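# Move masking tape from drawer to desk, close drawer

## Task

Lift the masking tape roll out of the drawer that stands open and set it down on the desk; then push that drawer fully closed while every other item stays in it. No cabinet may be shifted much from its spot. The robot must not end up fallen or leaning, or the task fails. The result only counts if it holds by itself, not because the robot is still holding things in place when the scene ends.

## Robot and tools

ROBOT. A Hello Robot Stretch 3: one arm only, on a lift that rides a vertical mast, on a two-wheeled base. The arm telescopes out to the robot's RIGHT side, so to carry the gripper forward or back you drive the base. Base footprint 0.33 m long by 0.34 m wide. Spinning in place pivots about the point midway between the drive wheels, 0.05 m behind the front edge. Stowed (arm in, wrist folded) the wrist pokes up to 0.06 m past the right side and a spin sweeps a 0.28 m radius; an unfolded level wrist reaches beyond that circle. A loose object may occasionally be nudged by an outside disturbance.

FRAMES. Base frame: origin on the floor midway between the drive wheels, x forward, y left, z up. hand_pose is reported in the base frame, at the point where closed fingertips meet; with all wrist joints at zero its x axis points up, y back along the arm toward the mast, z toward the rear. Fingertips are round pads 0.04 m wide, slightly nearer the wrist when wide open. Odometry frame = base frame at scene start; base_odometry counts wheel rotation only (slip looks like travel); heading is positive to the left, -3.142 to 3.142.

TOOL execute_actions. Arguments: actions (a list holding exactly one action, or empty to just read state and images) and cameras (list of head_camera, nav_camera, wrist_camera or all; omitted/null/["all"] gives every camera, [] gives none). An action may contain base, joints, or both, plus optional contact_limits; its motions start at once and may finish at different times. base holds exactly one key: translate_m, a relative straight drive in metres from the current position, forward positive, -1 to 1; or rotate_rad, a relative turn in place in radians, left (counter-clockwise seen from above) positive, -3.2 to 3.2. No sideways motion. A base command is measured from where the last reported state put the base. joints holds absolute targets by name: lift_m 0 to 1.1 (arm height on mast); arm_m 0 to 0.52 (extension); wrist_yaw_rad -1.345 to 4.42 (0 along the arm, positive toward the front, 3.0 folded over the base); wrist_pitch_rad -1.57 to 0.451 (0 level, negative tips fingers down); wrist_roll_rad -2.911 to 2.911 (0 fingers side by side, level); gripper_m -0.089 to 0.179 (bigger is wider; the real tip gap is smaller by 0.007 when nearly shut and 0.025 when wide, and zero below 0.007); head_pan_rad -3.953 to 1.73 (0 forward, positive left, -1.57 along the arm); head_tilt_rad -1.53 to 0.419 (negative down). Done tolerances: lift and arm ±0.004, gripper ±0.004, yaw/roll/pan/tilt ±0.02, pitch ±0.05. Joints or base left out may still be driving toward an earlier target without the status showing it. contact_limits accepts only arm_m: a motor_effort percentage 1 to 100 at which the arm motion halts (contact_stop); lower is softer, too low halts instantly, and it also caps the arm's holding force until the next action. Unknown keys or out-of-range values reject the whole call with no motion. Each action lasts at most 15 s. If a call reports a stop, the remaining motion calls in that same reply are skipped.

TOOL wait: seconds, 0 to 10; commands nothing and returns the same state and images.
TOOL zoom_image: camera (head_camera, nav_camera or wrist_camera) and region [x0, y0, x1, y1] in pixels, top-left origin, at most 504 by 504; works on that camera's latest full image.
TOOL finished_scene: scene (integer); ends the scene permanently after the last command is held, and reports success.

RESULT LINES. base_status and joint_status: done, off_target (stopped short, may still push), contact_stop, time_out, torque_fault (after the last three the old target is dropped). on_its_own covers uncommanded parts; its "held at" is a held target, not the actual position. motor_effort is percent of maximum, positive toward higher values, peak in brackets; readings carry fixed bias and noise; an at-rest effort outside its normal range suggests a push or a load; positive wheel effort pushes forward. lidar_m: 12 distances from the base origin, 30-degree sectors starting straight ahead and going counter-clockwise (4th left, 7th behind, 10th right), '-' for nothing; single plane 0.17 m high, range 0.15 to 12 m, blind to glass and to the robot, partly blocked by the mast and, with a low lift, by robot parts in sectors 5, 6, 9, 10; can miss thin legs. wrist_depth_mm (45 to 1000) and head_depth_mm (280 to 4000, image sideways) are 7x7 grids of median depths from top left. turned_by_wheels and turned_by_imu give turn since last result; base_tilt gives forward/right lean in degrees with a fixed bias up to about 4. head_camera and nav_camera move with the head; wrist_camera rides on the gripper.

BEHAVIOUR. Arm and lift halt and go slack when they press firmly into something; a slack lift may sink under load, or be raised if fingers close on a surface. Base, wrist and head never self-stop. Wrist servos shut off for 10 s after sustained strain (torque_fault). Base speed is 0.30 m/s and 1.9 rad/s only when lift_m < 0.30, arm_m < 0.03 and wrist_yaw_rad > 2.54; otherwise 0.10 m/s and 0.63 rad/s. The robot keeps holding the last command while the reply is being thought out.

GRIPPING. Close to a gripper_m below the object's width (lower squeezes harder, but a stall guard may relax it so heavy or slick items slip; send a new value to re-squeeze). Open at least 0.02 above the contact value to release. Neither reading nor status confirms a grasp; check cameras.

AVOID. Folding or unfolding the wrist is safe only with lift_m 0.32 to 0.95, wrist_pitch_rad -0.4 and roll near 0; once folded, lift may go to 0.25. With yaw below -0.4 keep pitch at -0.5 or lower. Pushing with the gripper higher than about 0.45 m, raising the contact limit, or pushing again after a contact_stop risks tipping; so does driving while gripping or pushing something fixed, or snagging furniture, especially in reverse. If leaning, back off in small steps, free the gripper, and lower lift_m to about 0.2. Don't drop objects, slam the drawer, hit hard, or move cabinets; shorter robot motion time is better.

Each tool is called in YAML: its name, and indented under it one key for each argument.

## Session

execute_actions:
  actions: []

Scene clock: 0.00 s.
base_odometry: x=+0.000 y=+0.000 heading=+0.000 (m, m, rad; odometry frame)
turned_by_wheels: +0.000 (rad since the last result)
turned_by_imu: +0.000 (rad since the last result)
base_tilt: forward=+0.4 right=-2.5 (deg)
lidar_m: 1.52 1.62 2.75 2.60 2.08 1.28 1.28 1.84 1.58 1.58 1.81 2.01
head_depth_mm: 1828 1890 1855 1871 1897 1921 1917 / 1891 1897 1912 1927 1942 1947 1958 / 1924 1928 1962 1963 1982 2004 1988 / 1963 1997 1998 2001 2035 2046 2023 / 2017 2019 2046 2065 2080 1781 1572 / 2031 2080 2089 2092 2121 1689 1506 / 2100 2111 2141 2182 2204 1685 1528
base_status: not commanded
joint_positions: lift_m=+0.409 arm_m=+0.001 wrist_yaw_rad=+3.127 wrist_pitch_rad=-0.469 wrist_roll_rad=-0.007 gripper_m=+0.037 head_pan_rad=-0.019 head_tilt_rad=+0.008
joint_status: not commanded
motor_effort: left_wheel=+1 right_wheel=+1 lift_m=+35 arm_m=+0 wrist_yaw_rad=+0 wrist_pitch_rad=+6 wrist_roll_rad=+0 gripper_m=+0 head_pan_rad=+1 head_tilt_rad=+3 (%)
hand_pose: x=-0.0181 y=+0.0720 z=+0.4102 quat_wxyz=(+0.169, +0.686, +0.160, +0.689) (m; base frame)
wrist_depth_mm: - - - - - - - / - - - - - - - / - - - - - - - / 868 850 845 847 838 816 810 / 720 721 717 700 712 693 675 / 619 620 620 605 - 593 590 / 545 539 - - 535 521 522
pictures: head_camera (sideways: a quarter turn clockwise sets it upright), nav_camera (sideways: a quarter turn counterclockwise sets it upright), wrist_camera
Images, in order (width x height): head_camera 896x504, nav_camera 672x504, wrist_camera 644x364.

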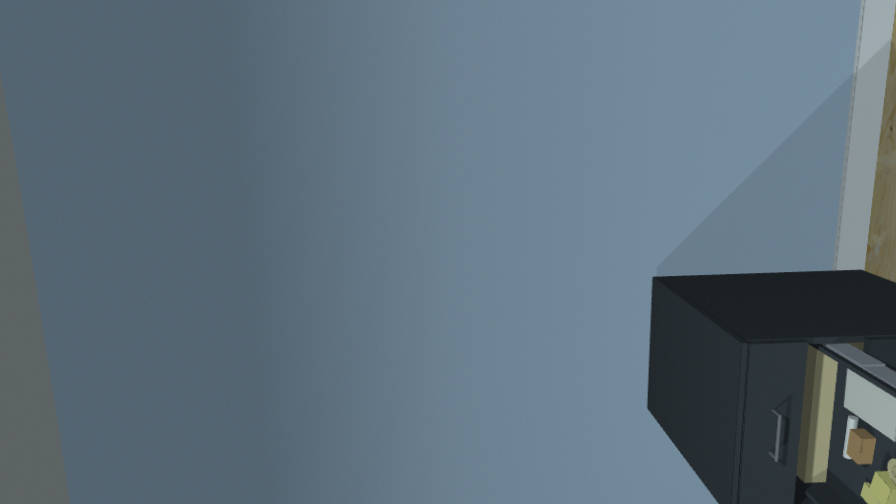

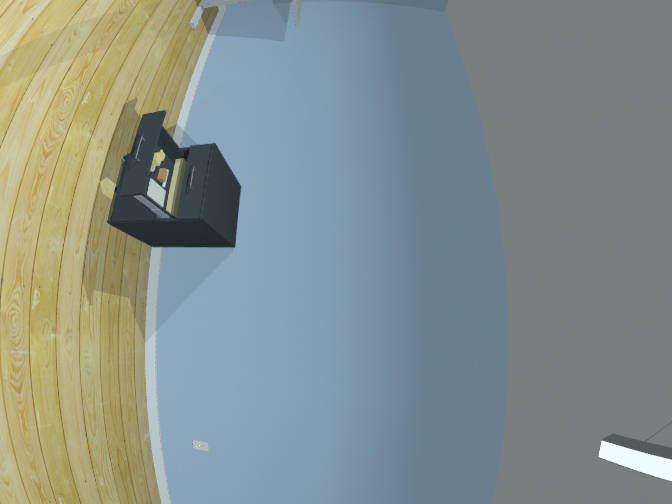

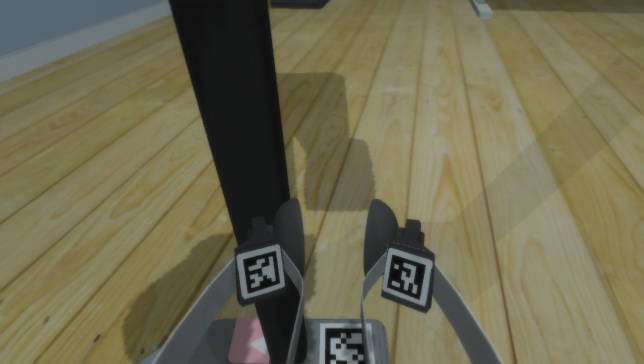

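execute_actions:
  actions:
    - {"joints":{"head_pan_rad":0.35,"head_tilt_rad":-0.6}}

execute_actions:
  actions:
    - {"joints":{"head_pan_rad":1.1,"head_tilt_rad":-0.4}}

Scene clock: 4.27 s.
base_odometry: x=+0.000 y=+0.000 heading=+0.000 (m, m, rad; odometry frame)
turned_by_wheels: +0.000 (rad since the last result)
turned_by_imu: -0.001 (rad since the last result)
base_tilt: forward=+0.4 right=-2.5 (deg)
lidar_m: 1.51 1.62 2.75 2.60 2.08 1.28 1.28 1.84 1.58 1.58 1.81 2.01
head_depth_mm: 1743 1918 2058 2139 1732 1436 1240 / 1819 1963 1700 1973 1729 1441 1234 / 1926 2065 1689 1784 1741 1444 1233 / 2028 2256 1780 1704 1731 1445 1241 / 2172 2421 2666 2055 1733 1444 1239 / 2343 2640 2840 2203 1737 1459 1245 / 2519 2788 2934 2221 1743 1458 1244
base_status: not commanded
joint_positions: lift_m=+0.409 arm_m=+0.001 wrist_yaw_rad=+3.127 wrist_pitch_rad=-0.469 wrist_roll_rad=-0.007 gripper_m=+0.037 head_pan_rad=+0.343 head_tilt_rad=-0.592
joint_status: all done
motor_effort: left_wheel=+0(0) right_wheel=+1(1) lift_m=+35(35) arm_m=+0(0) wrist_yaw_rad=+0(0) wrist_pitch_rad=+6(6) wrist_roll_rad=+0(1) gripper_m=+0(0) head_pan_rad=+4(27) head_tilt_rad=-5(42) (%)
hand_pose: x=-0.0181 y=+0.0720 z=+0.4102 quat_wxyz=(+0.169, +0.686, +0.160, +0.689) (m; base frame)
wrist_depth_mm: - - - - - - - / - - - - - - - / - - - - - - - / 862 859 850 838 828 814 813 / 726 713 714 714 722 690 695 / 621 618 620 610 - 589 595 / 547 540 - - 528 523 512
pictures: head_camera (sideways: a quarter turn clockwise sets it upright), nav_camera (sideways: a quarter turn counterclockwise sets it upright), wrist_camera
Images, in order (width x height): head_camera 896x504, nav_camera 672x504, wrist_camera 644x364.

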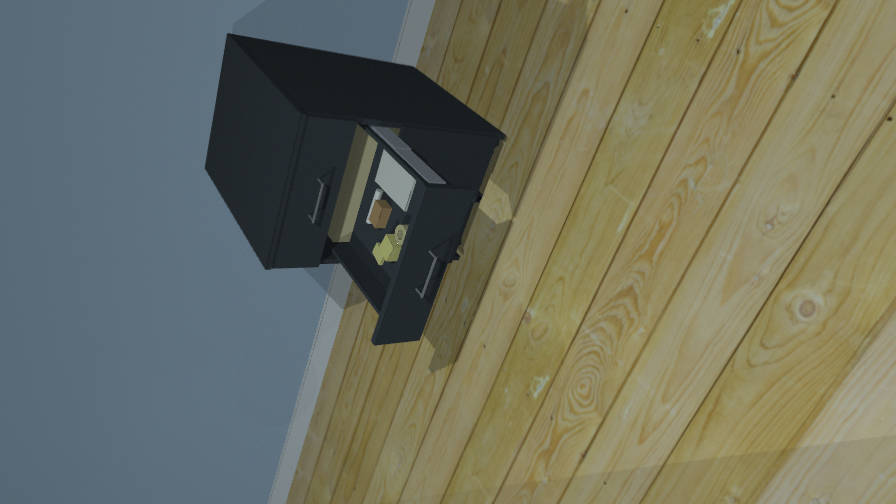

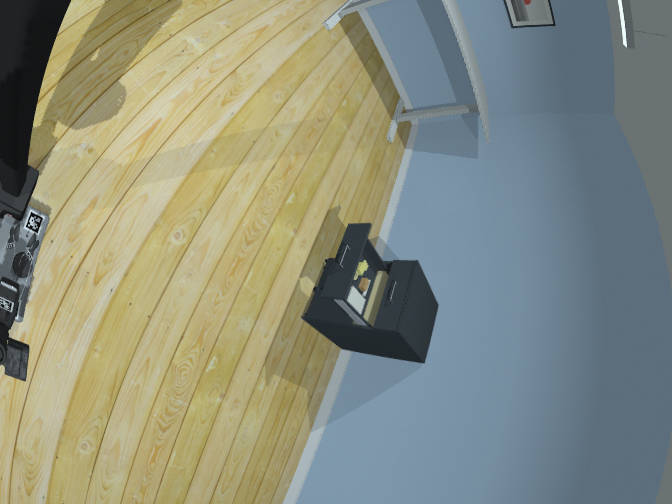

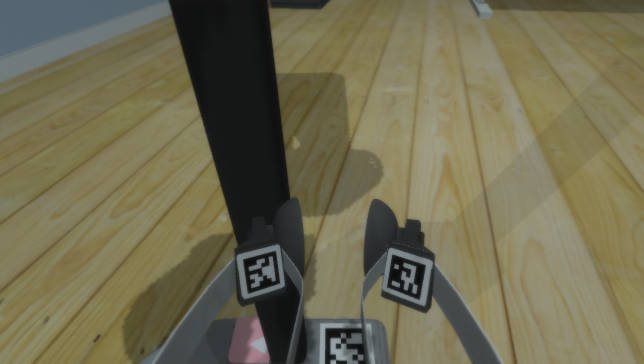

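Scene clock: 5.27 s.
base_odometry: x=+0.000 y=+0.000 heading=+0.000 (m, m, rad; odometry frame)
turned_by_wheels: +0.000 (rad since the last result)
turned_by_imu: +0.000 (rad since the last result)
base_tilt: forward=+0.4 right=-2.5 (deg)
lidar_m: 1.52 1.62 2.75 2.60 2.07 1.28 1.28 1.84 1.58 1.58 1.81 2.01
head_depth_mm: 3073 3223 3465 2945 2134 1670 1370 / 3069 3207 3501 2979 2133 1678 1382 / 2916 3110 3443 2961 2149 1677 1383 / 2818 3012 3366 3016 2164 1690 1383 / 2771 2875 3198 2890 2173 1686 1394 / 2706 2903 3189 3013 2166 1688 1398 / 2651 2844 3054 3035 2159 1698 1398
base_status: not commanded
joint_positions: lift_m=+0.409 arm_m=+0.001 wrist_yaw_rad=+3.127 wrist_pitch_rad=-0.469 wrist_roll_rad=-0.007 gripper_m=+0.037 head_pan_rad=+1.093 head_tilt_rad=-0.409
joint_status: all done
motor_effort: left_wheel=+0(0) right_wheel=+1(2) lift_m=+35(35) arm_m=+0(0) wrist_yaw_rad=+0(0) wrist_pitch_rad=+6(6) wrist_roll_rad=+0(1) gripper_m=+0(0) head_pan_rad=+4(41) head_tilt_rad=+5(23) (%)
hand_pose: x=-0.0181 y=+0.0720 z=+0.4102 quat_wxyz=(+0.169, +0.686, +0.160, +0.689) (m; base frame)
wrist_depth_mm: - - - - - - - / - - - - - - - / - - - - - - - / 860 853 862 825 829 822 801 / 724 706 711 703 718 694 672 / 618 611 619 609 - 594 590 / 542 539 - - 527 522 522
pictures: head_camera (sideways: a quarter turn clockwise sets it upright), nav_camera (sideways: a quarter turn counterclockwise sets it upright), wrist_camera
Images, in order (width x height): head_camera 896x504, nav_camera 672x504, wrist_camera 644x364.

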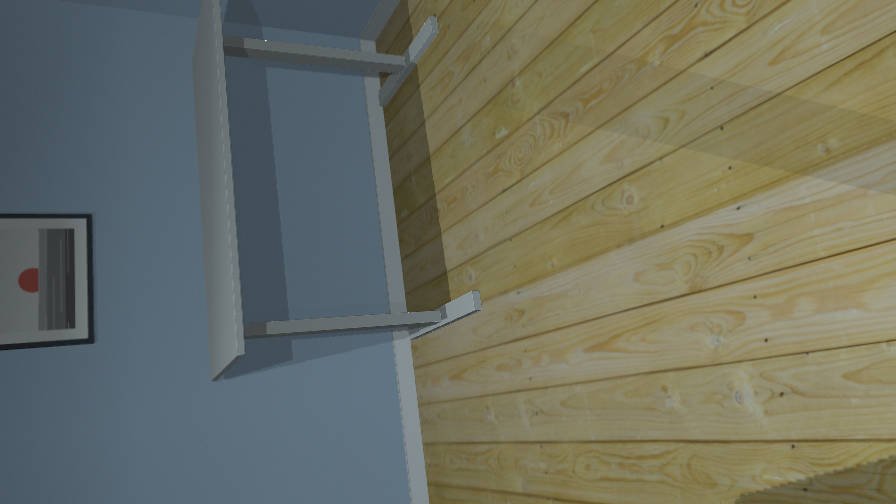

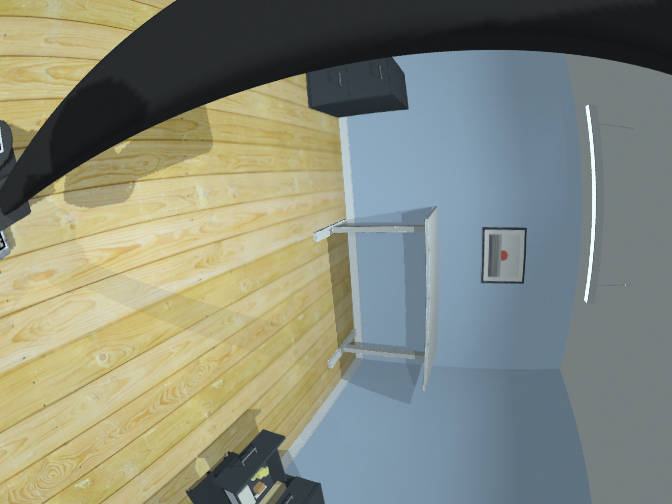

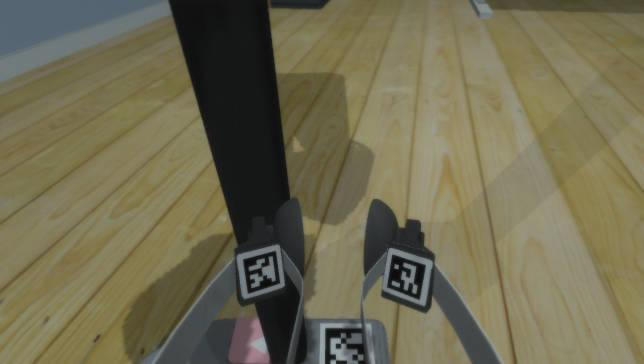

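execute_actions:
  actions:
    - {"joints":{"head_pan_rad":0.35,"head_tilt_rad":-0.6}}
  cameras: ["head_camera"]

zoom_image:
  camera: "head_camera"
  region: [300, 100, 520, 360]

Scene clock: 22.13 s.
base_odometry: x=+0.000 y=+0.000 heading=+0.000 (m, m, rad; odometry frame)
turned_by_wheels: +0.000 (rad since the last result)
turned_by_imu: -0.001 (rad since the last result)
base_tilt: forward=+0.4 right=-2.5 (deg)
lidar_m: 1.52 1.61 2.75 2.60 2.08 1.28 1.28 1.84 1.58 1.58 1.81 2.01
head_depth_mm: 1770 1899 2040 2156 1724 1435 1238 / 1841 1957 1674 1902 1734 1436 1238 / 1942 2093 1710 1704 1741 1444 1234 / 2077 2331 1798 1715 1733 1443 1244 / 2189 2486 2693 2130 1724 1441 1241 / 2327 2625 2834 2216 1740 1448 1249 / 2508 2873 2944 2197 1752 1451 1240
base_status: not commanded
joint_positions: lift_m=+0.409 arm_m=+0.001 wrist_yaw_rad=+3.127 wrist_pitch_rad=-0.469 wrist_roll_rad=-0.007 gripper_m=+0.037 head_pan_rad=+0.357 head_tilt_rad=-0.592
joint_status: all done
motor_effort: left_wheel=+0(0) right_wheel=+1(1) lift_m=+35(35) arm_m=+0(0) wrist_yaw_rad=+0(0) wrist_pitch_rad=+6(6) wrist_roll_rad=+0(0) gripper_m=+0(0) head_pan_rad=-2(40) head_tilt_rad=-4(24) (%)
hand_pose: x=-0.0181 y=+0.0720 z=+0.4102 quat_wxyz=(+0.169, +0.686, +0.160, +0.689) (m; base frame)
wrist_depth_mm: - - - - - - - / - - - - - - - / - - - - - - - / 856 852 833 830 829 817 794 / 721 712 707 703 717 695 688 / 622 612 618 611 - 597 591 / 551 543 - - 530 523 518
pictures: head_camera (sideways: a quarter turn clockwise sets it upright)
Images, in order (width x height): head_camera 896x504.

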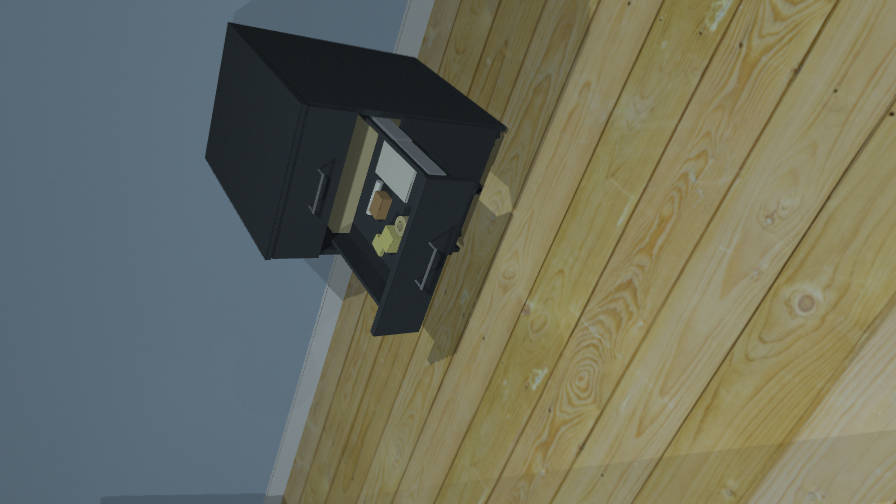

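Region (300, 100, 520, 360) of head_camera's 896x504 image, scaled by 1.938, with more detail than that image has; it fills the left 426 columns of this view, and the rest is white.

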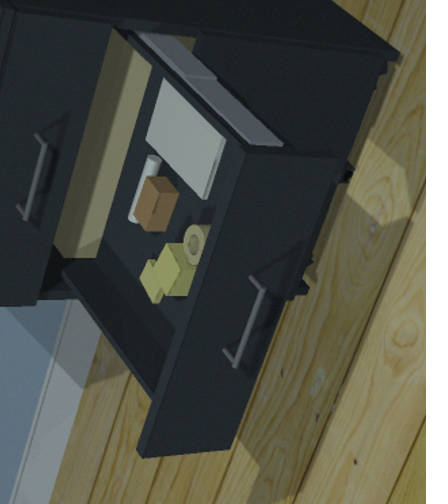

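execute_actions:
  actions:
    - {"base":{"rotate_rad":0.563},"joints":{"lift_m":0.27,"head_pan_rad":-0.3,"head_tilt_rad":-0.7}}
  cameras: ["head_camera"]

execute_actions:
  actions:
    - {"base":{"translate_m":1.0},"joints":{"head_pan_rad":-0.8,"head_tilt_rad":-0.9}}
  cameras: ["head_camera"]

Scene clock: 33.50 s.
base_odometry: x=+0.000 y=+0.000 heading=+0.563 (m, m, rad; odometry frame)
turned_by_wheels: +0.563 (rad since the last result)
turned_by_imu: +0.554 (rad since the last result)
base_tilt: forward=+0.4 right=-2.5 (deg)
lidar_m: 1.65 2.74 2.60 2.03 1.28 1.28 1.80 1.58 1.58 1.84 2.01 1.52
head_depth_mm: 1739 1934 2155 1920 1587 1359 1186 / 1800 1855 2182 1920 1598 1357 1192 / 1908 1625 1741 1876 1593 1355 1192 / 1996 1665 1675 1877 1612 1352 1183 / 2098 2315 1700 1931 1585 1360 1186 / 2247 2552 2453 1940 1595 1370 1188 / 2335 2717 2446 1925 1608 1372 1199
base_status: done
joint_positions: lift_m=+0.270 arm_m=+0.001 wrist_yaw_rad=+3.127 wrist_pitch_rad=-0.469 wrist_roll_rad=-0.007 gripper_m=+0.037 head_pan_rad=-0.293 head_tilt_rad=-0.691
joint_status: all done
motor_effort: left_wheel=-2(7) right_wheel=+4(10) lift_m=+24(32) arm_m=+0(0) wrist_yaw_rad=+0(0) wrist_pitch_rad=+6(6) wrist_roll_rad=+0(0) gripper_m=+0(1) head_pan_rad=-3(37) head_tilt_rad=-6(20) (%)
hand_pose: x=-0.0181 y=+0.0720 z=+0.2718 quat_wxyz=(+0.169, +0.686, +0.160, +0.689) (m; base frame)
wrist_depth_mm: 929 - - - - - - / 965 - - - - 961 954 / 806 796 - 770 761 748 741 / 640 638 637 625 620 610 598 / 540 533 545 541 536 513 508 / 465 - - - - 441 437 / - - - - 392 389 385
pictures: head_camera (sideways: a quarter turn clockwise sets it upright)
Images, in order (width x height): head_camera 896x504.

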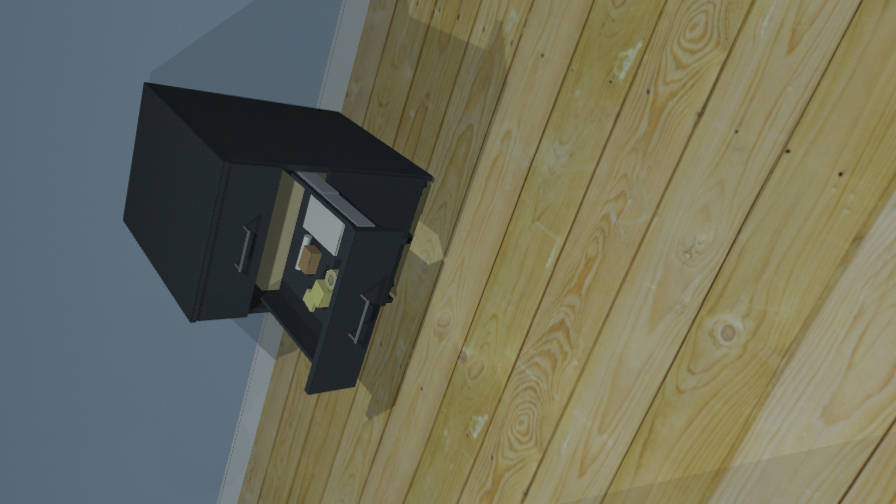

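Scene clock: 38.50 s.
base_odometry: x=+0.846 y=+0.533 heading=+0.563 (m, m, rad; odometry frame)
turned_by_wheels: +0.000 (rad since the last result)
turned_by_imu: +0.005 (rad since the last result)
base_tilt: forward=+0.4 right=-2.4 (deg)
lidar_m: 1.54 2.24 2.02 2.27 2.46 1.98 2.64 2.30 2.30 1.50 0.72 0.72
head_depth_mm: 1217 1418 1719 1591 1400 1247 1128 / 1219 1386 1615 1595 1373 1255 1140 / 1215 1097 952 1061 972 1252 1151 / 1215 1100 953 1064 971 1233 1132 / 1212 1093 959 1083 968 1248 1131 / 1211 1196 964 1510 939 1253 1130 / 1214 1405 1681 1602 1404 1255 1132
base_status: done
joint_positions: lift_m=+0.270 arm_m=+0.001 wrist_yaw_rad=+3.127 wrist_pitch_rad=-0.469 wrist_roll_rad=-0.007 gripper_m=+0.037 head_pan_rad=-0.793 head_tilt_rad=-0.889
joint_status: all done
motor_effort: left_wheel=-2(6) right_wheel=+5(9) lift_m=+24(24) arm_m=+0(0) wrist_yaw_rad=+0(1) wrist_pitch_rad=+6(6) wrist_roll_rad=+0(1) gripper_m=+0(0) head_pan_rad=-3(34) head_tilt_rad=-8(21) (%)
hand_pose: x=-0.0181 y=+0.0720 z=+0.2718 quat_wxyz=(+0.169, +0.686, +0.160, +0.689) (m; base frame)
wrist_depth_mm: - - - - - - - / - - - - - 970 964 / 804 787 - 778 757 754 742 / 641 642 625 620 610 605 611 / 534 530 543 538 535 514 507 / 462 - - - - 440 438 / - - - - 392 390 387
pictures: head_camera (sideways: a quarter turn clockwise sets it upright)
Images, in order (width x height): head_camera 896x504.

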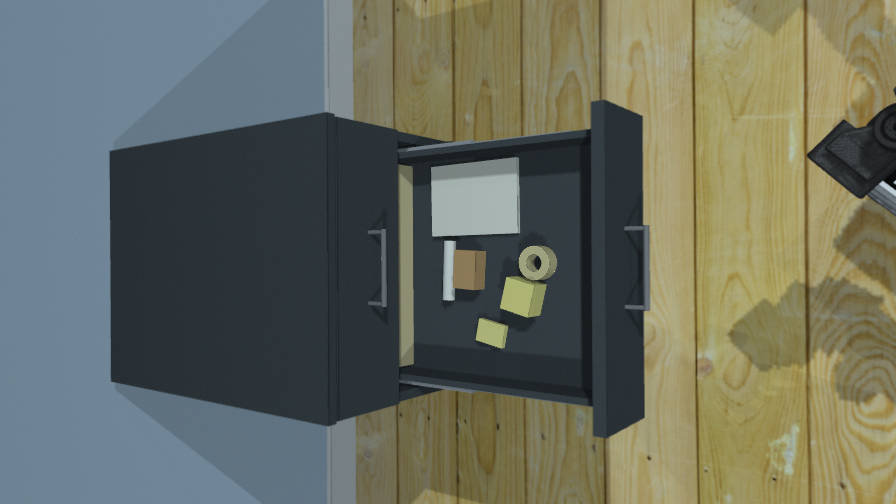

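execute_actions:
  actions:
    - {"base":{"rotate_rad":0.78},"joints":{"lift_m":0.29,"head_pan_rad":-1.57,"head_tilt_rad":-0.95}}
  cameras: ["head_camera"]

execute_actions:
  actions:
    - {"joints":{"lift_m":0.75,"wrist_pitch_rad":-0.4}}
  cameras: []

execute_actions:
  actions:
    - {"joints":{"wrist_yaw_rad":0.0}}
  cameras: []

execute_actions:
  actions:
    - {"joints":{"wrist_pitch_rad":-1.5,"gripper_m":0.12}}

Scene clock: 44.20 s.
base_odometry: x=+0.846 y=+0.533 heading=+1.343 (m, m, rad; odometry frame)
turned_by_wheels: +0.780 (rad since the last result)
turned_by_imu: +0.767 (rad since the last result)
base_tilt: forward=+0.5 right=-2.5 (deg)
lidar_m: 2.02 2.28 2.55 1.99 2.06 2.37 2.30 1.84 1.36 0.72 0.75 1.89
head_depth_mm: 1247 1467 1683 1545 1371 1233 1123 / 1246 1404 1667 1544 1326 1227 1148 / 1184 1010 949 1040 983 1226 - / 1182 1019 954 1046 982 1243 - / 1184 1018 953 1073 980 1229 1114 / 1212 1071 986 1492 978 1233 1120 / 1246 1467 1700 1541 1361 1231 1120
base_status: done
joint_positions: lift_m=+0.290 arm_m=+0.001 wrist_yaw_rad=+3.127 wrist_pitch_rad=-0.469 wrist_roll_rad=-0.007 gripper_m=+0.037 head_pan_rad=-1.563 head_tilt_rad=-0.938
joint_status: all done
motor_effort: left_wheel=-2(8) right_wheel=+4(10) lift_m=+46(49) arm_m=+0(0) wrist_yaw_rad=+0(0) wrist_pitch_rad=+6(6) wrist_roll_rad=+0(0) gripper_m=+0(1) head_pan_rad=-3(40) head_tilt_rad=-8(16) (%)
hand_pose: x=-0.0181 y=+0.0720 z=+0.2910 quat_wxyz=(+0.169, +0.686, +0.160, +0.689) (m; base frame)
wrist_depth_mm: - - - - - - - / - - - - - - - / 829 829 - 818 793 780 760 / 675 670 661 665 647 649 634 / 566 563 553 549 557 533 530 / 485 497 - - - 465 460 / 430 - - - 411 407 405
pictures: head_camera (sideways: a quarter turn clockwise sets it upright)
Images, in order (width x height): head_camera 896x504.

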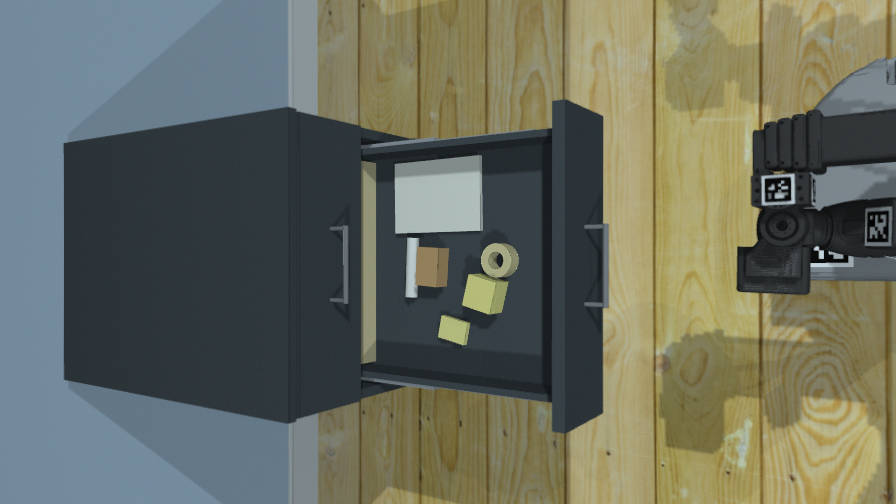

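Scene clock: 49.20 s.
base_odometry: x=+0.846 y=+0.533 heading=+1.343 (m, m, rad; odometry frame)
turned_by_wheels: +0.000 (rad since the last result)
turned_by_imu: -0.001 (rad since the last result)
base_tilt: forward=+0.4 right=-2.4 (deg)
lidar_m: 2.03 2.28 2.56 1.99 2.05 2.38 2.31 1.84 1.36 0.72 0.75 1.89
head_depth_mm: 1241 1471 1695 1530 1407 - - / 1243 1403 1654 1536 1411 1196 1152 / 1182 1018 949 1043 922 - - / 1186 1019 954 1049 924 1199 - / 1182 1018 956 1073 980 1200 1118 / 1216 1069 986 1499 977 1229 1117 / 1251 1463 1703 1553 1364 1238 1115
base_status: not commanded
joint_positions: lift_m=+0.750 arm_m=+0.001 wrist_yaw_rad=+3.127 wrist_pitch_rad=-0.418 wrist_roll_rad=-0.007 gripper_m=+0.037 head_pan_rad=-1.563 head_tilt_rad=-0.938
joint_status: all done
motor_effort: left_wheel=-2(3) right_wheel=+4(4) lift_m=+46(48) arm_m=+0(1) wrist_yaw_rad=+0(0) wrist_pitch_rad=+8(9) wrist_roll_rad=+0(1) gripper_m=+0(0) head_pan_rad=-4(3) head_tilt_rad=-7(7) (%)
hand_pose: x=-0.0180 y=+0.0787 z=+0.7623 quat_wxyz=(+0.152, +0.690, +0.142, +0.693) (m; base frame)
wrist_depth_mm: - - - - - - - / - - - - - - - / - - - - - - - / - - - - - - - / - - - - - - - / - - - - - - - / 898 901 895 889 885 896 858
pictures: none
No camera images: the call's "cameras" was empty. Leave "cameras" out to get every camera's image.

Scene clock: 51.77 s.
base_odometry: x=+0.846 y=+0.533 heading=+1.343 (m, m, rad; odometry frame)
turned_by_wheels: +0.000 (rad since the last result)
turned_by_imu: -0.001 (rad since the last result)
base_tilt: forward=+0.4 right=-2.5 (deg)
lidar_m: 2.03 2.27 2.54 1.98 2.06 2.38 2.31 1.84 1.35 0.72 0.75 1.89
head_depth_mm: 1250 1481 1688 1537 1403 - - / 1249 1400 1659 1543 1415 - 1150 / 1179 1016 951 1057 - - 1156 / 1187 1015 951 1068 981 1240 1147 / 1187 1020 952 1071 983 1230 1122 / 1216 1069 989 1494 980 1231 1117 / 1243 1479 1687 1550 1362 1239 1124
base_status: not commanded
joint_positions: lift_m=+0.750 arm_m=+0.001 wrist_yaw_rad=+0.003 wrist_pitch_rad=-0.418 wrist_roll_rad=-0.007 gripper_m=+0.037 head_pan_rad=-1.563 head_tilt_rad=-0.938
joint_status: all done
motor_effort: left_wheel=-2(2) right_wheel=+4(4) lift_m=+46(46) arm_m=+0(0) wrist_yaw_rad=-3(1) wrist_pitch_rad=+8(8) wrist_roll_rad=+0(0) gripper_m=+0(0) head_pan_rad=-4(3) head_tilt_rad=-7(6) (%)
hand_pose: x=-0.0210 y=-0.3701 z=+0.7623 quat_wxyz=(+0.694, +0.148, -0.689, -0.146) (m; base frame)
wrist_depth_mm: - 974 955 935 940 930 924 / - - 844 698 810 - - / - - 537 530 529 - - / - - 579 551 574 - - / - - 705 676 - - - / - - 548 568 - - - / 898 897 504 488 502 884 867
pictures: none
No camera images: the call's "cameras" was empty. Leave "cameras" out to get every camera's image.

Scene clock: 53.13 s.
base_odometry: x=+0.846 y=+0.533 heading=+1.343 (m, m, rad; odometry frame)
turned_by_wheels: +0.000 (rad since the last result)
turned_by_imu: +0.000 (rad since the last result)
base_tilt: forward=+0.4 right=-2.5 (deg)
lidar_m: 2.02 2.27 2.55 1.99 2.05 2.38 2.30 1.84 1.36 0.72 0.75 1.89
head_depth_mm: 1248 1473 1683 1552 1399 - - / 1248 1396 1653 1549 1407 - 1142 / 1188 1016 951 1046 922 - - / 1180 1015 954 1048 919 1246 - / 1174 1014 953 1069 983 1228 1120 / 1222 1067 983 1487 978 1234 1128 / 1251 1467 1693 1554 1369 1229 1130
base_status: not commanded
joint_positions: lift_m=+0.750 arm_m=+0.001 wrist_yaw_rad=+0.002 wrist_pitch_rad=-1.495 wrist_roll_rad=-0.007 gripper_m=+0.120 head_pan_rad=-1.563 head_tilt_rad=-0.938
joint_status: all done
motor_effort: left_wheel=-2(2) right_wheel=+4(4) lift_m=+46(46) arm_m=+0(1) wrist_yaw_rad=-3(3) wrist_pitch_rad=-2(8) wrist_roll_rad=+0(0) gripper_m=+0(81) head_pan_rad=-3(2) head_tilt_rad=-6(8) (%)
hand_pose: x=-0.0216 y=-0.1409 z=+0.6310 quat_wxyz=(+0.521, +0.483, -0.516, -0.479) (m; base frame)
wrist_depth_mm: 770 775 744 729 726 717 706 / 781 780 766 764 738 734 726 / 805 793 767 779 755 736 739 / 805 821 796 788 - 769 747 / 848 830 803 811 - 773 767 / 852 856 837 827 - - 786 / 875 873 842 837 824 822 794
pictures: head_camera (sideways: a quarter turn clockwise sets it upright), nav_camera (sideways: a quarter turn counterclockwise sets it upright), wrist_camera
Images, in order (width x height): head_camera 896x504, nav_camera 672x504, wrist_camera 644x364.

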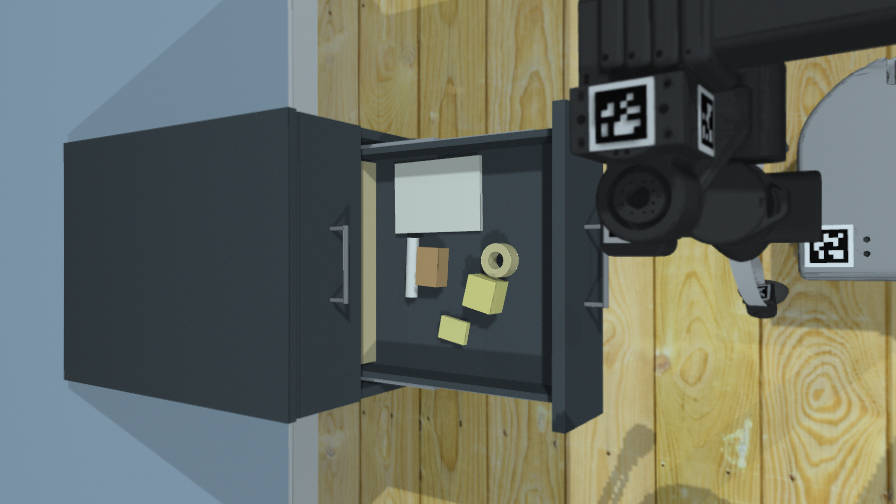

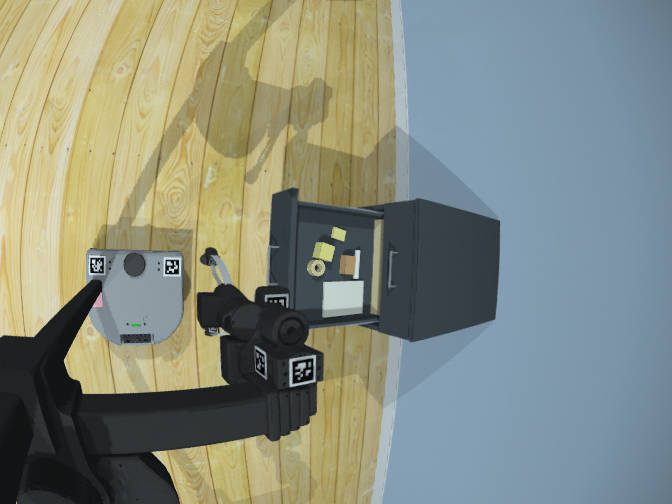

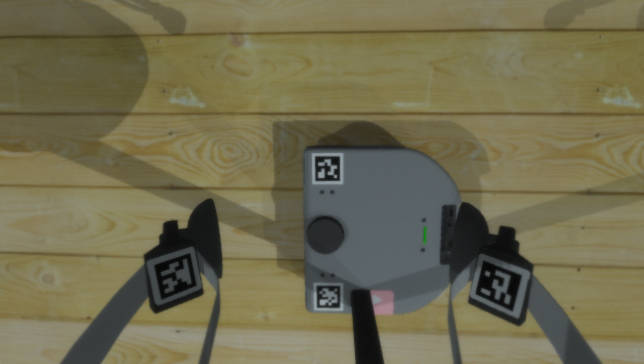

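execute_actions:
  actions:
    - {"joints":{"lift_m":0.81,"wrist_roll_rad":1.57,"wrist_pitch_rad":-1.57,"gripper_m":0.105}}
  cameras: []

execute_actions:
  actions:
    - {"joints":{"arm_m":0.40},"base":{"translate_m":0.015}}

Scene clock: 69.60 s.
base_odometry: x=+0.846 y=+0.533 heading=+1.343 (m, m, rad; odometry frame)
turned_by_wheels: +0.000 (rad since the last result)
turned_by_imu: -0.001 (rad since the last result)
base_tilt: forward=+0.4 right=-2.4 (deg)
lidar_m: 2.02 2.27 2.55 1.98 2.05 2.38 2.30 1.84 1.36 0.72 0.75 1.89
head_depth_mm: 1247 1466 1669 1541 - - 1126 / 1256 1391 1656 1537 - - 1154 / 1184 1011 956 1048 987 - - / 1182 1014 958 1049 979 - 1147 / 1182 1021 949 1072 983 1225 1123 / 1226 1069 986 1489 980 1226 1120 / 1248 1461 1694 1548 1367 1234 1123
base_status: not commanded
joint_positions: lift_m=+0.810 arm_m=+0.001 wrist_yaw_rad=+0.002 wrist_pitch_rad=-1.564 wrist_roll_rad=+1.564 gripper_m=+0.105 head_pan_rad=-1.563 head_tilt_rad=-0.938
joint_status: all done
motor_effort: left_wheel=-2(2) right_wheel=+4(4) lift_m=+46(47) arm_m=+0(0) wrist_yaw_rad=-2(3) wrist_pitch_rad=-2(2) wrist_roll_rad=+4(3) gripper_m=+0(61) head_pan_rad=-3(3) head_tilt_rad=-7(8) (%)
hand_pose: x=-0.0216 y=-0.1231 z=+0.6919 quat_wxyz=(+0.003, +0.003, -0.709, -0.705) (m; base frame)
wrist_depth_mm: 796 780 793 776 749 742 725 / 457 422 810 793 - 775 763 / 471 421 837 837 - 792 - / 482 426 860 856 855 824 798 / 509 440 875 881 874 859 846 / 520 443 940 915 896 862 863 / - - 969 946 934 922 888
pictures: none
No camera images: the call's "cameras" was empty. Leave "cameras" out to get every camera's image.

Scene clock: 73.73 s.
base_odometry: x=+0.849 y=+0.548 heading=+1.342 (m, m, rad; odometry frame)
turned_by_wheels: +0.000 (rad since the last result)
turned_by_imu: -0.001 (rad since the last result)
base_tilt: forward=+0.4 right=-2.4 (deg)
lidar_m: 2.00 2.26 2.55 1.99 2.05 2.40 2.32 1.84 0.74 0.72 0.75 1.89
head_depth_mm: 1247 1435 - - - 1217 1113 / 1196 - 996 1516 1308 1233 1151 / - - 983 1056 981 1225 1150 / 1201 1043 983 1057 984 1230 1150 / 1181 1018 957 1066 981 1232 1115 / 1228 1364 1021 1516 1312 1229 1119 / 1248 1474 1689 1532 1363 1236 1125
base_status: done
joint_positions: lift_m=+0.810 arm_m=+0.400 wrist_yaw_rad=+0.000 wrist_pitch_rad=-1.564 wrist_roll_rad=+1.566 gripper_m=+0.105 head_pan_rad=-1.563 head_tilt_rad=-0.938
joint_status: all done
motor_effort: left_wheel=-2(3) right_wheel=+3(8) lift_m=+46(46) arm_m=+3(3) wrist_yaw_rad=-1(2) wrist_pitch_rad=-2(2) wrist_roll_rad=+3(4) gripper_m=+0(0) head_pan_rad=-3(4) head_tilt_rad=-7(7) (%)
hand_pose: x=-0.0215 y=-0.5221 z=+0.6919 quat_wxyz=(+0.002, +0.002, -0.709, -0.705) (m; base frame)
wrist_depth_mm: 226 315 432 426 392 736 - / 229 317 432 433 424 769 - / 228 316 447 449 436 563 - / 229 298 452 459 450 827 797 / 229 307 485 477 466 844 834 / 237 291 465 493 464 894 869 / 244 343 972 944 918 921 908
pictures: head_camera (sideways: a quarter turn clockwise sets it upright), nav_camera (sideways: a quarter turn counterclockwise sets it upright), wrist_camera
Images, in order (width x height): head_camera 896x504, nav_camera 672x504, wrist_camera 644x364.

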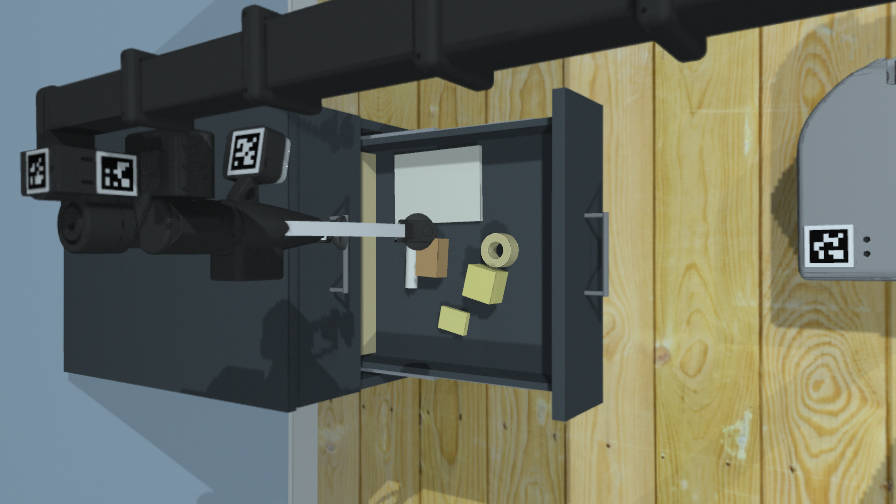

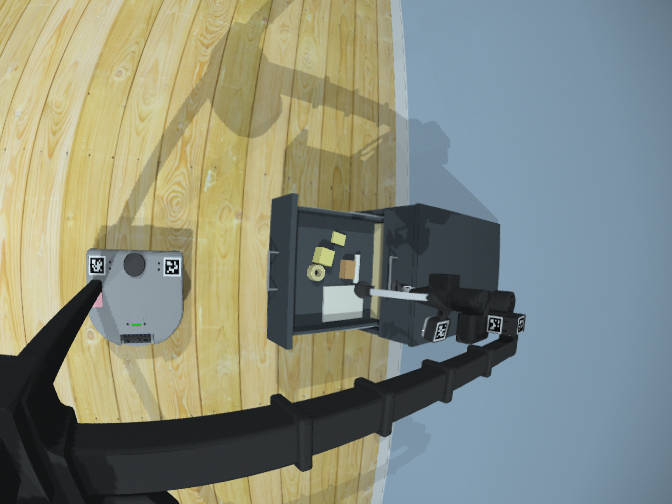

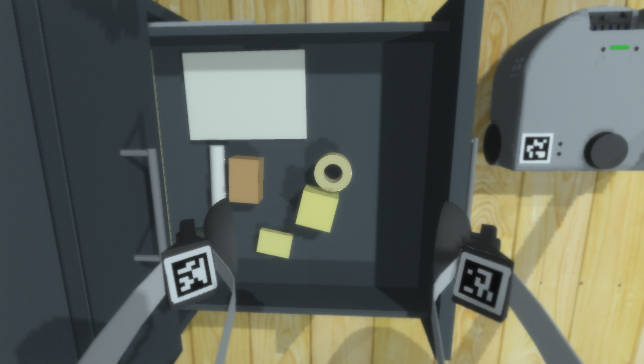

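execute_actions:
  actions:
    - {"joints":{"lift_m":0.68}}
  cameras: ["head_camera","wrist_camera"]

Scene clock: 81.87 s.
base_odometry: x=+0.849 y=+0.548 heading=+1.342 (m, m, rad; odometry frame)
turned_by_wheels: +0.000 (rad since the last result)
turned_by_imu: -0.001 (rad since the last result)
base_tilt: forward=+0.4 right=-2.4 (deg)
lidar_m: 2.01 2.27 2.55 1.98 2.05 2.40 2.32 1.85 0.74 0.72 0.75 1.89
head_depth_mm: 1250 1473 1704 1546 1382 - - / 1221 1406 - - 926 1233 1149 / 1182 1067 - 1057 978 1232 1160 / 1191 1039 929 1055 977 1230 1145 / 1185 1018 953 1067 979 1233 1122 / 1218 1368 1017 1525 1294 1235 1123 / 1239 1462 1681 1535 1367 1227 1122
base_status: not commanded
joint_positions: lift_m=+0.680 arm_m=+0.400 wrist_yaw_rad=+0.000 wrist_pitch_rad=-1.564 wrist_roll_rad=+1.566 gripper_m=+0.105 head_pan_rad=-1.563 head_tilt_rad=-0.938
joint_status: all done
motor_effort: left_wheel=-3(3) right_wheel=+4(4) lift_m=+24(41) arm_m=+4(4) wrist_yaw_rad=-1(0) wrist_pitch_rad=-2(2) wrist_roll_rad=+2(3) gripper_m=+0(0) head_pan_rad=-3(3) head_tilt_rad=-7(8) (%)
hand_pose: x=-0.0215 y=-0.5221 z=+0.5627 quat_wxyz=(+0.002, +0.002, -0.709, -0.705) (m; base frame)
wrist_depth_mm: 294 306 299 301 299 231 - / 297 315 307 310 306 232 - / 300 329 317 319 314 231 - / 229 340 335 331 326 249 699 / 229 354 347 316 340 230 703 / 235 369 357 356 350 736 743 / 230 369 371 364 362 269 759
pictures: head_camera (sideways: a quarter turn clockwise sets it upright), wrist_camera
Images, in order (width x height): head_camera 896x504, wrist_camera 644x364.

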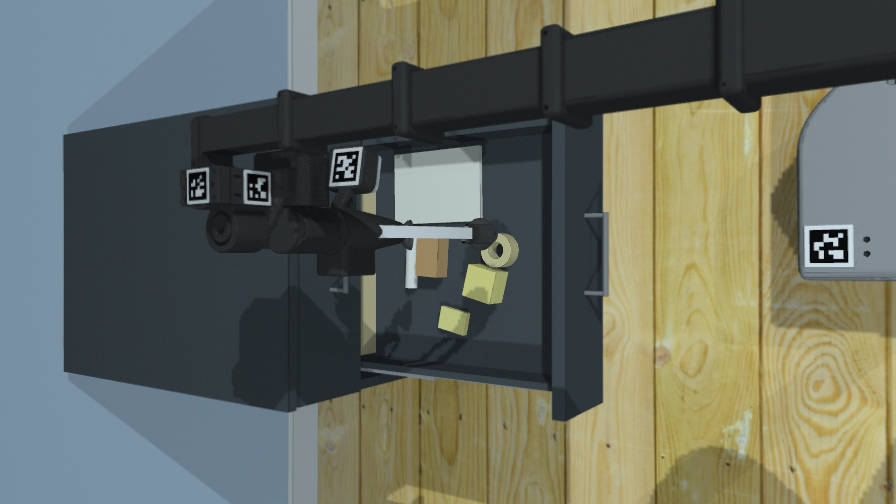

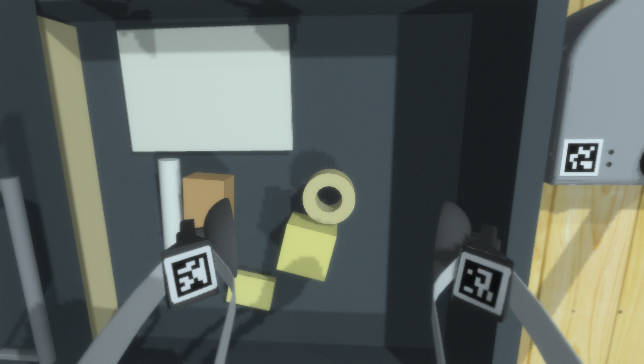

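execute_actions:
  actions:
    - {"joints":{"lift_m":0.64,"wrist_roll_rad":1.97,"gripper_m":0.095,"arm_m":0.405}}
  cameras: ["head_camera","wrist_camera"]

Scene clock: 92.23 s.
base_odometry: x=+0.849 y=+0.548 heading=+1.342 (m, m, rad; odometry frame)
turned_by_wheels: +0.000 (rad since the last result)
turned_by_imu: -0.001 (rad since the last result)
base_tilt: forward=+0.4 right=-2.4 (deg)
lidar_m: 2.01 2.25 2.55 1.99 2.05 2.40 2.32 1.84 0.74 0.72 0.75 1.89
head_depth_mm: 1253 1475 1668 1550 1391 1257 - / 1220 1367 1691 - - 1230 - / 1176 1045 - 1041 985 1235 1156 / 1178 1017 928 1050 983 1239 1153 / 1193 1019 953 1068 981 1228 1118 / 1224 1373 1017 1514 1301 1229 1122 / 1246 1465 1697 1540 1372 1226 1125
base_status: not commanded
joint_positions: lift_m=+0.640 arm_m=+0.405 wrist_yaw_rad=+0.000 wrist_pitch_rad=-1.564 wrist_roll_rad=+1.964 gripper_m=+0.095 head_pan_rad=-1.563 head_tilt_rad=-0.938
joint_status: all done
motor_effort: left_wheel=-2(2) right_wheel=+3(4) lift_m=+24(23) arm_m=+3(4) wrist_yaw_rad=-1(1) wrist_pitch_rad=-2(2) wrist_roll_rad=+4(4) gripper_m=+0(47) head_pan_rad=-3(3) head_tilt_rad=-7(7) (%)
hand_pose: x=-0.0215 y=-0.5271 z=+0.5227 quat_wxyz=(-0.138, -0.138, -0.696, -0.691) (m; base frame)
wrist_depth_mm: 659 638 247 263 260 173 - / 237 272 274 273 268 194 603 / 290 284 279 281 277 220 619 / 305 295 288 290 287 253 186 / 295 311 306 285 297 280 194 / 279 323 314 311 309 281 203 / 208 334 332 322 318 307 206
pictures: head_camera (sideways: a quarter turn clockwise sets it upright), wrist_camera
Images, in order (width x height): head_camera 896x504, wrist_camera 644x364.

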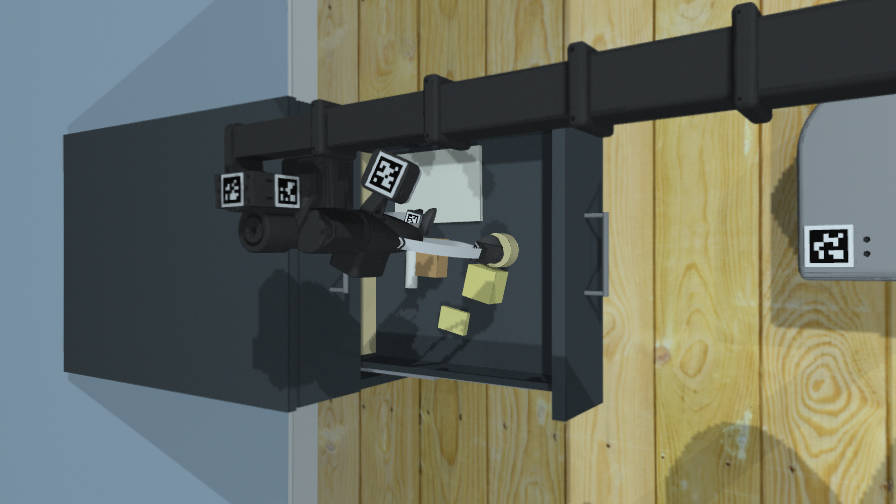

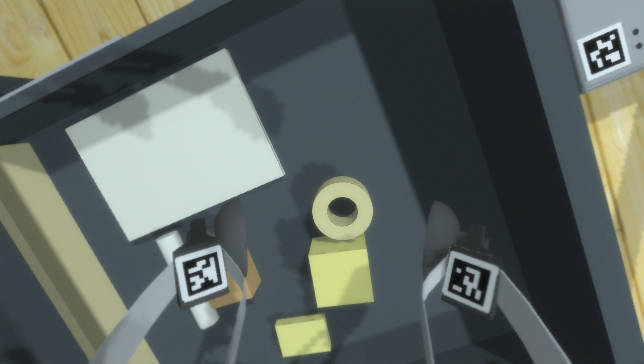

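execute_actions:
  actions:
    - {"joints":{"lift_m":0.60,"arm_m":0.40}}
  cameras: ["wrist_camera"]

Scene clock: 97.20 s.
base_odometry: x=+0.849 y=+0.548 heading=+1.342 (m, m, rad; odometry frame)
turned_by_wheels: +0.000 (rad since the last result)
turned_by_imu: -0.001 (rad since the last result)
base_tilt: forward=+0.4 right=-2.5 (deg)
lidar_m: 2.01 2.26 2.55 1.99 2.05 2.39 2.32 1.84 0.74 0.72 0.75 1.89
head_depth_mm: 1241 1476 1692 1546 1368 1248 1140 / 1218 1367 1667 1558 - - - / 1187 1020 - 1037 977 1228 1158 / 1185 1017 929 1050 979 1236 1147 / 1182 1017 953 1066 981 1232 1117 / 1214 1370 1016 1520 1299 1239 1128 / 1252 1471 1683 1540 1367 1232 1116
base_status: not commanded
joint_positions: lift_m=+0.600 arm_m=+0.400 wrist_yaw_rad=+0.000 wrist_pitch_rad=-1.564 wrist_roll_rad=+1.964 gripper_m=+0.095 head_pan_rad=-1.563 head_tilt_rad=-0.938
joint_status: all done
motor_effort: left_wheel=-3(3) right_wheel=+4(3) lift_m=+24(22) arm_m=-3(3) wrist_yaw_rad=-1(0) wrist_pitch_rad=-2(2) wrist_roll_rad=+4(4) gripper_m=+0(0) head_pan_rad=-3(3) head_tilt_rad=-7(9) (%)
hand_pose: x=-0.0215 y=-0.5227 z=+0.4827 quat_wxyz=(-0.138, -0.138, -0.696, -0.691) (m; base frame)
wrist_depth_mm: 604 190 229 227 224 165 125 / 214 235 236 235 230 185 129 / 248 243 242 244 238 210 133 / 258 252 248 250 247 239 143 / 273 262 261 243 255 249 158 / 279 281 271 234 267 257 176 / 268 291 283 278 276 272 192
pictures: wrist_camera
Images, in order (width x height): wrist_camera 644x364.

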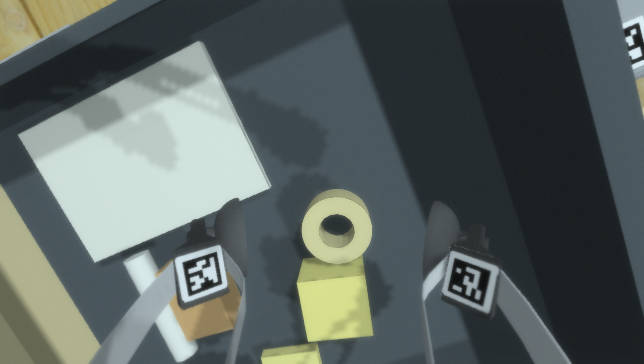

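execute_actions:
  actions:
    - {"joints":{"lift_m":0.572}}
  cameras: ["wrist_camera"]

Scene clock: 102.57 s.
base_odometry: x=+0.849 y=+0.548 heading=+1.342 (m, m, rad; odometry frame)
turned_by_wheels: +0.000 (rad since the last result)
turned_by_imu: -0.001 (rad since the last result)
base_tilt: forward=+0.4 right=-2.5 (deg)
lidar_m: 2.01 2.25 2.55 1.98 2.06 2.40 2.32 1.84 0.74 0.72 0.75 1.89
head_depth_mm: 1244 1469 1692 1534 1366 1240 1130 / 1220 1368 1643 1554 - - - / 1179 1016 - 1029 979 1224 1156 / 1177 1016 925 1049 979 1234 1154 / 1188 1016 954 1071 982 1238 1120 / 1220 1361 1019 1509 1304 1233 1120 / 1247 1461 1693 1560 1362 1232 1119
base_status: not commanded
joint_positions: lift_m=+0.572 arm_m=+0.400 wrist_yaw_rad=+0.000 wrist_pitch_rad=-1.564 wrist_roll_rad=+1.964 gripper_m=+0.095 head_pan_rad=-1.563 head_tilt_rad=-0.938
joint_status: all done
motor_effort: left_wheel=-2(2) right_wheel=+4(4) lift_m=+23(22) arm_m=-3(3) wrist_yaw_rad=-1(0) wrist_pitch_rad=-2(2) wrist_roll_rad=+4(4) gripper_m=+0(0) head_pan_rad=-2(2) head_tilt_rad=-8(7) (%)
hand_pose: x=-0.0215 y=-0.5227 z=+0.4547 quat_wxyz=(-0.138, -0.138, -0.696, -0.691) (m; base frame)
wrist_depth_mm: 162 189 205 201 198 165 112 / 212 208 210 207 204 185 121 / 218 215 215 215 212 206 131 / 227 223 220 222 218 214 143 / 235 231 232 218 226 221 158 / 254 245 242 209 236 229 175 / 261 231 248 206 243 240 193
pictures: wrist_camera
Images, in order (width x height): wrist_camera 644x364.

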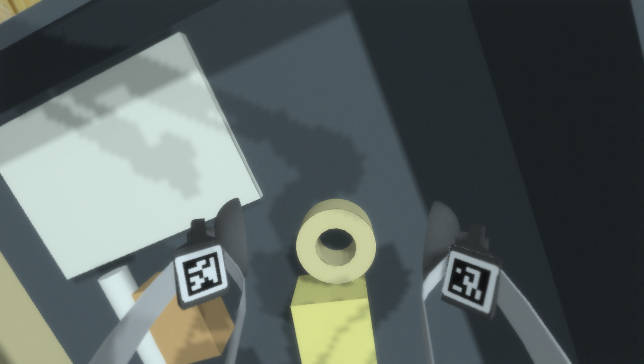

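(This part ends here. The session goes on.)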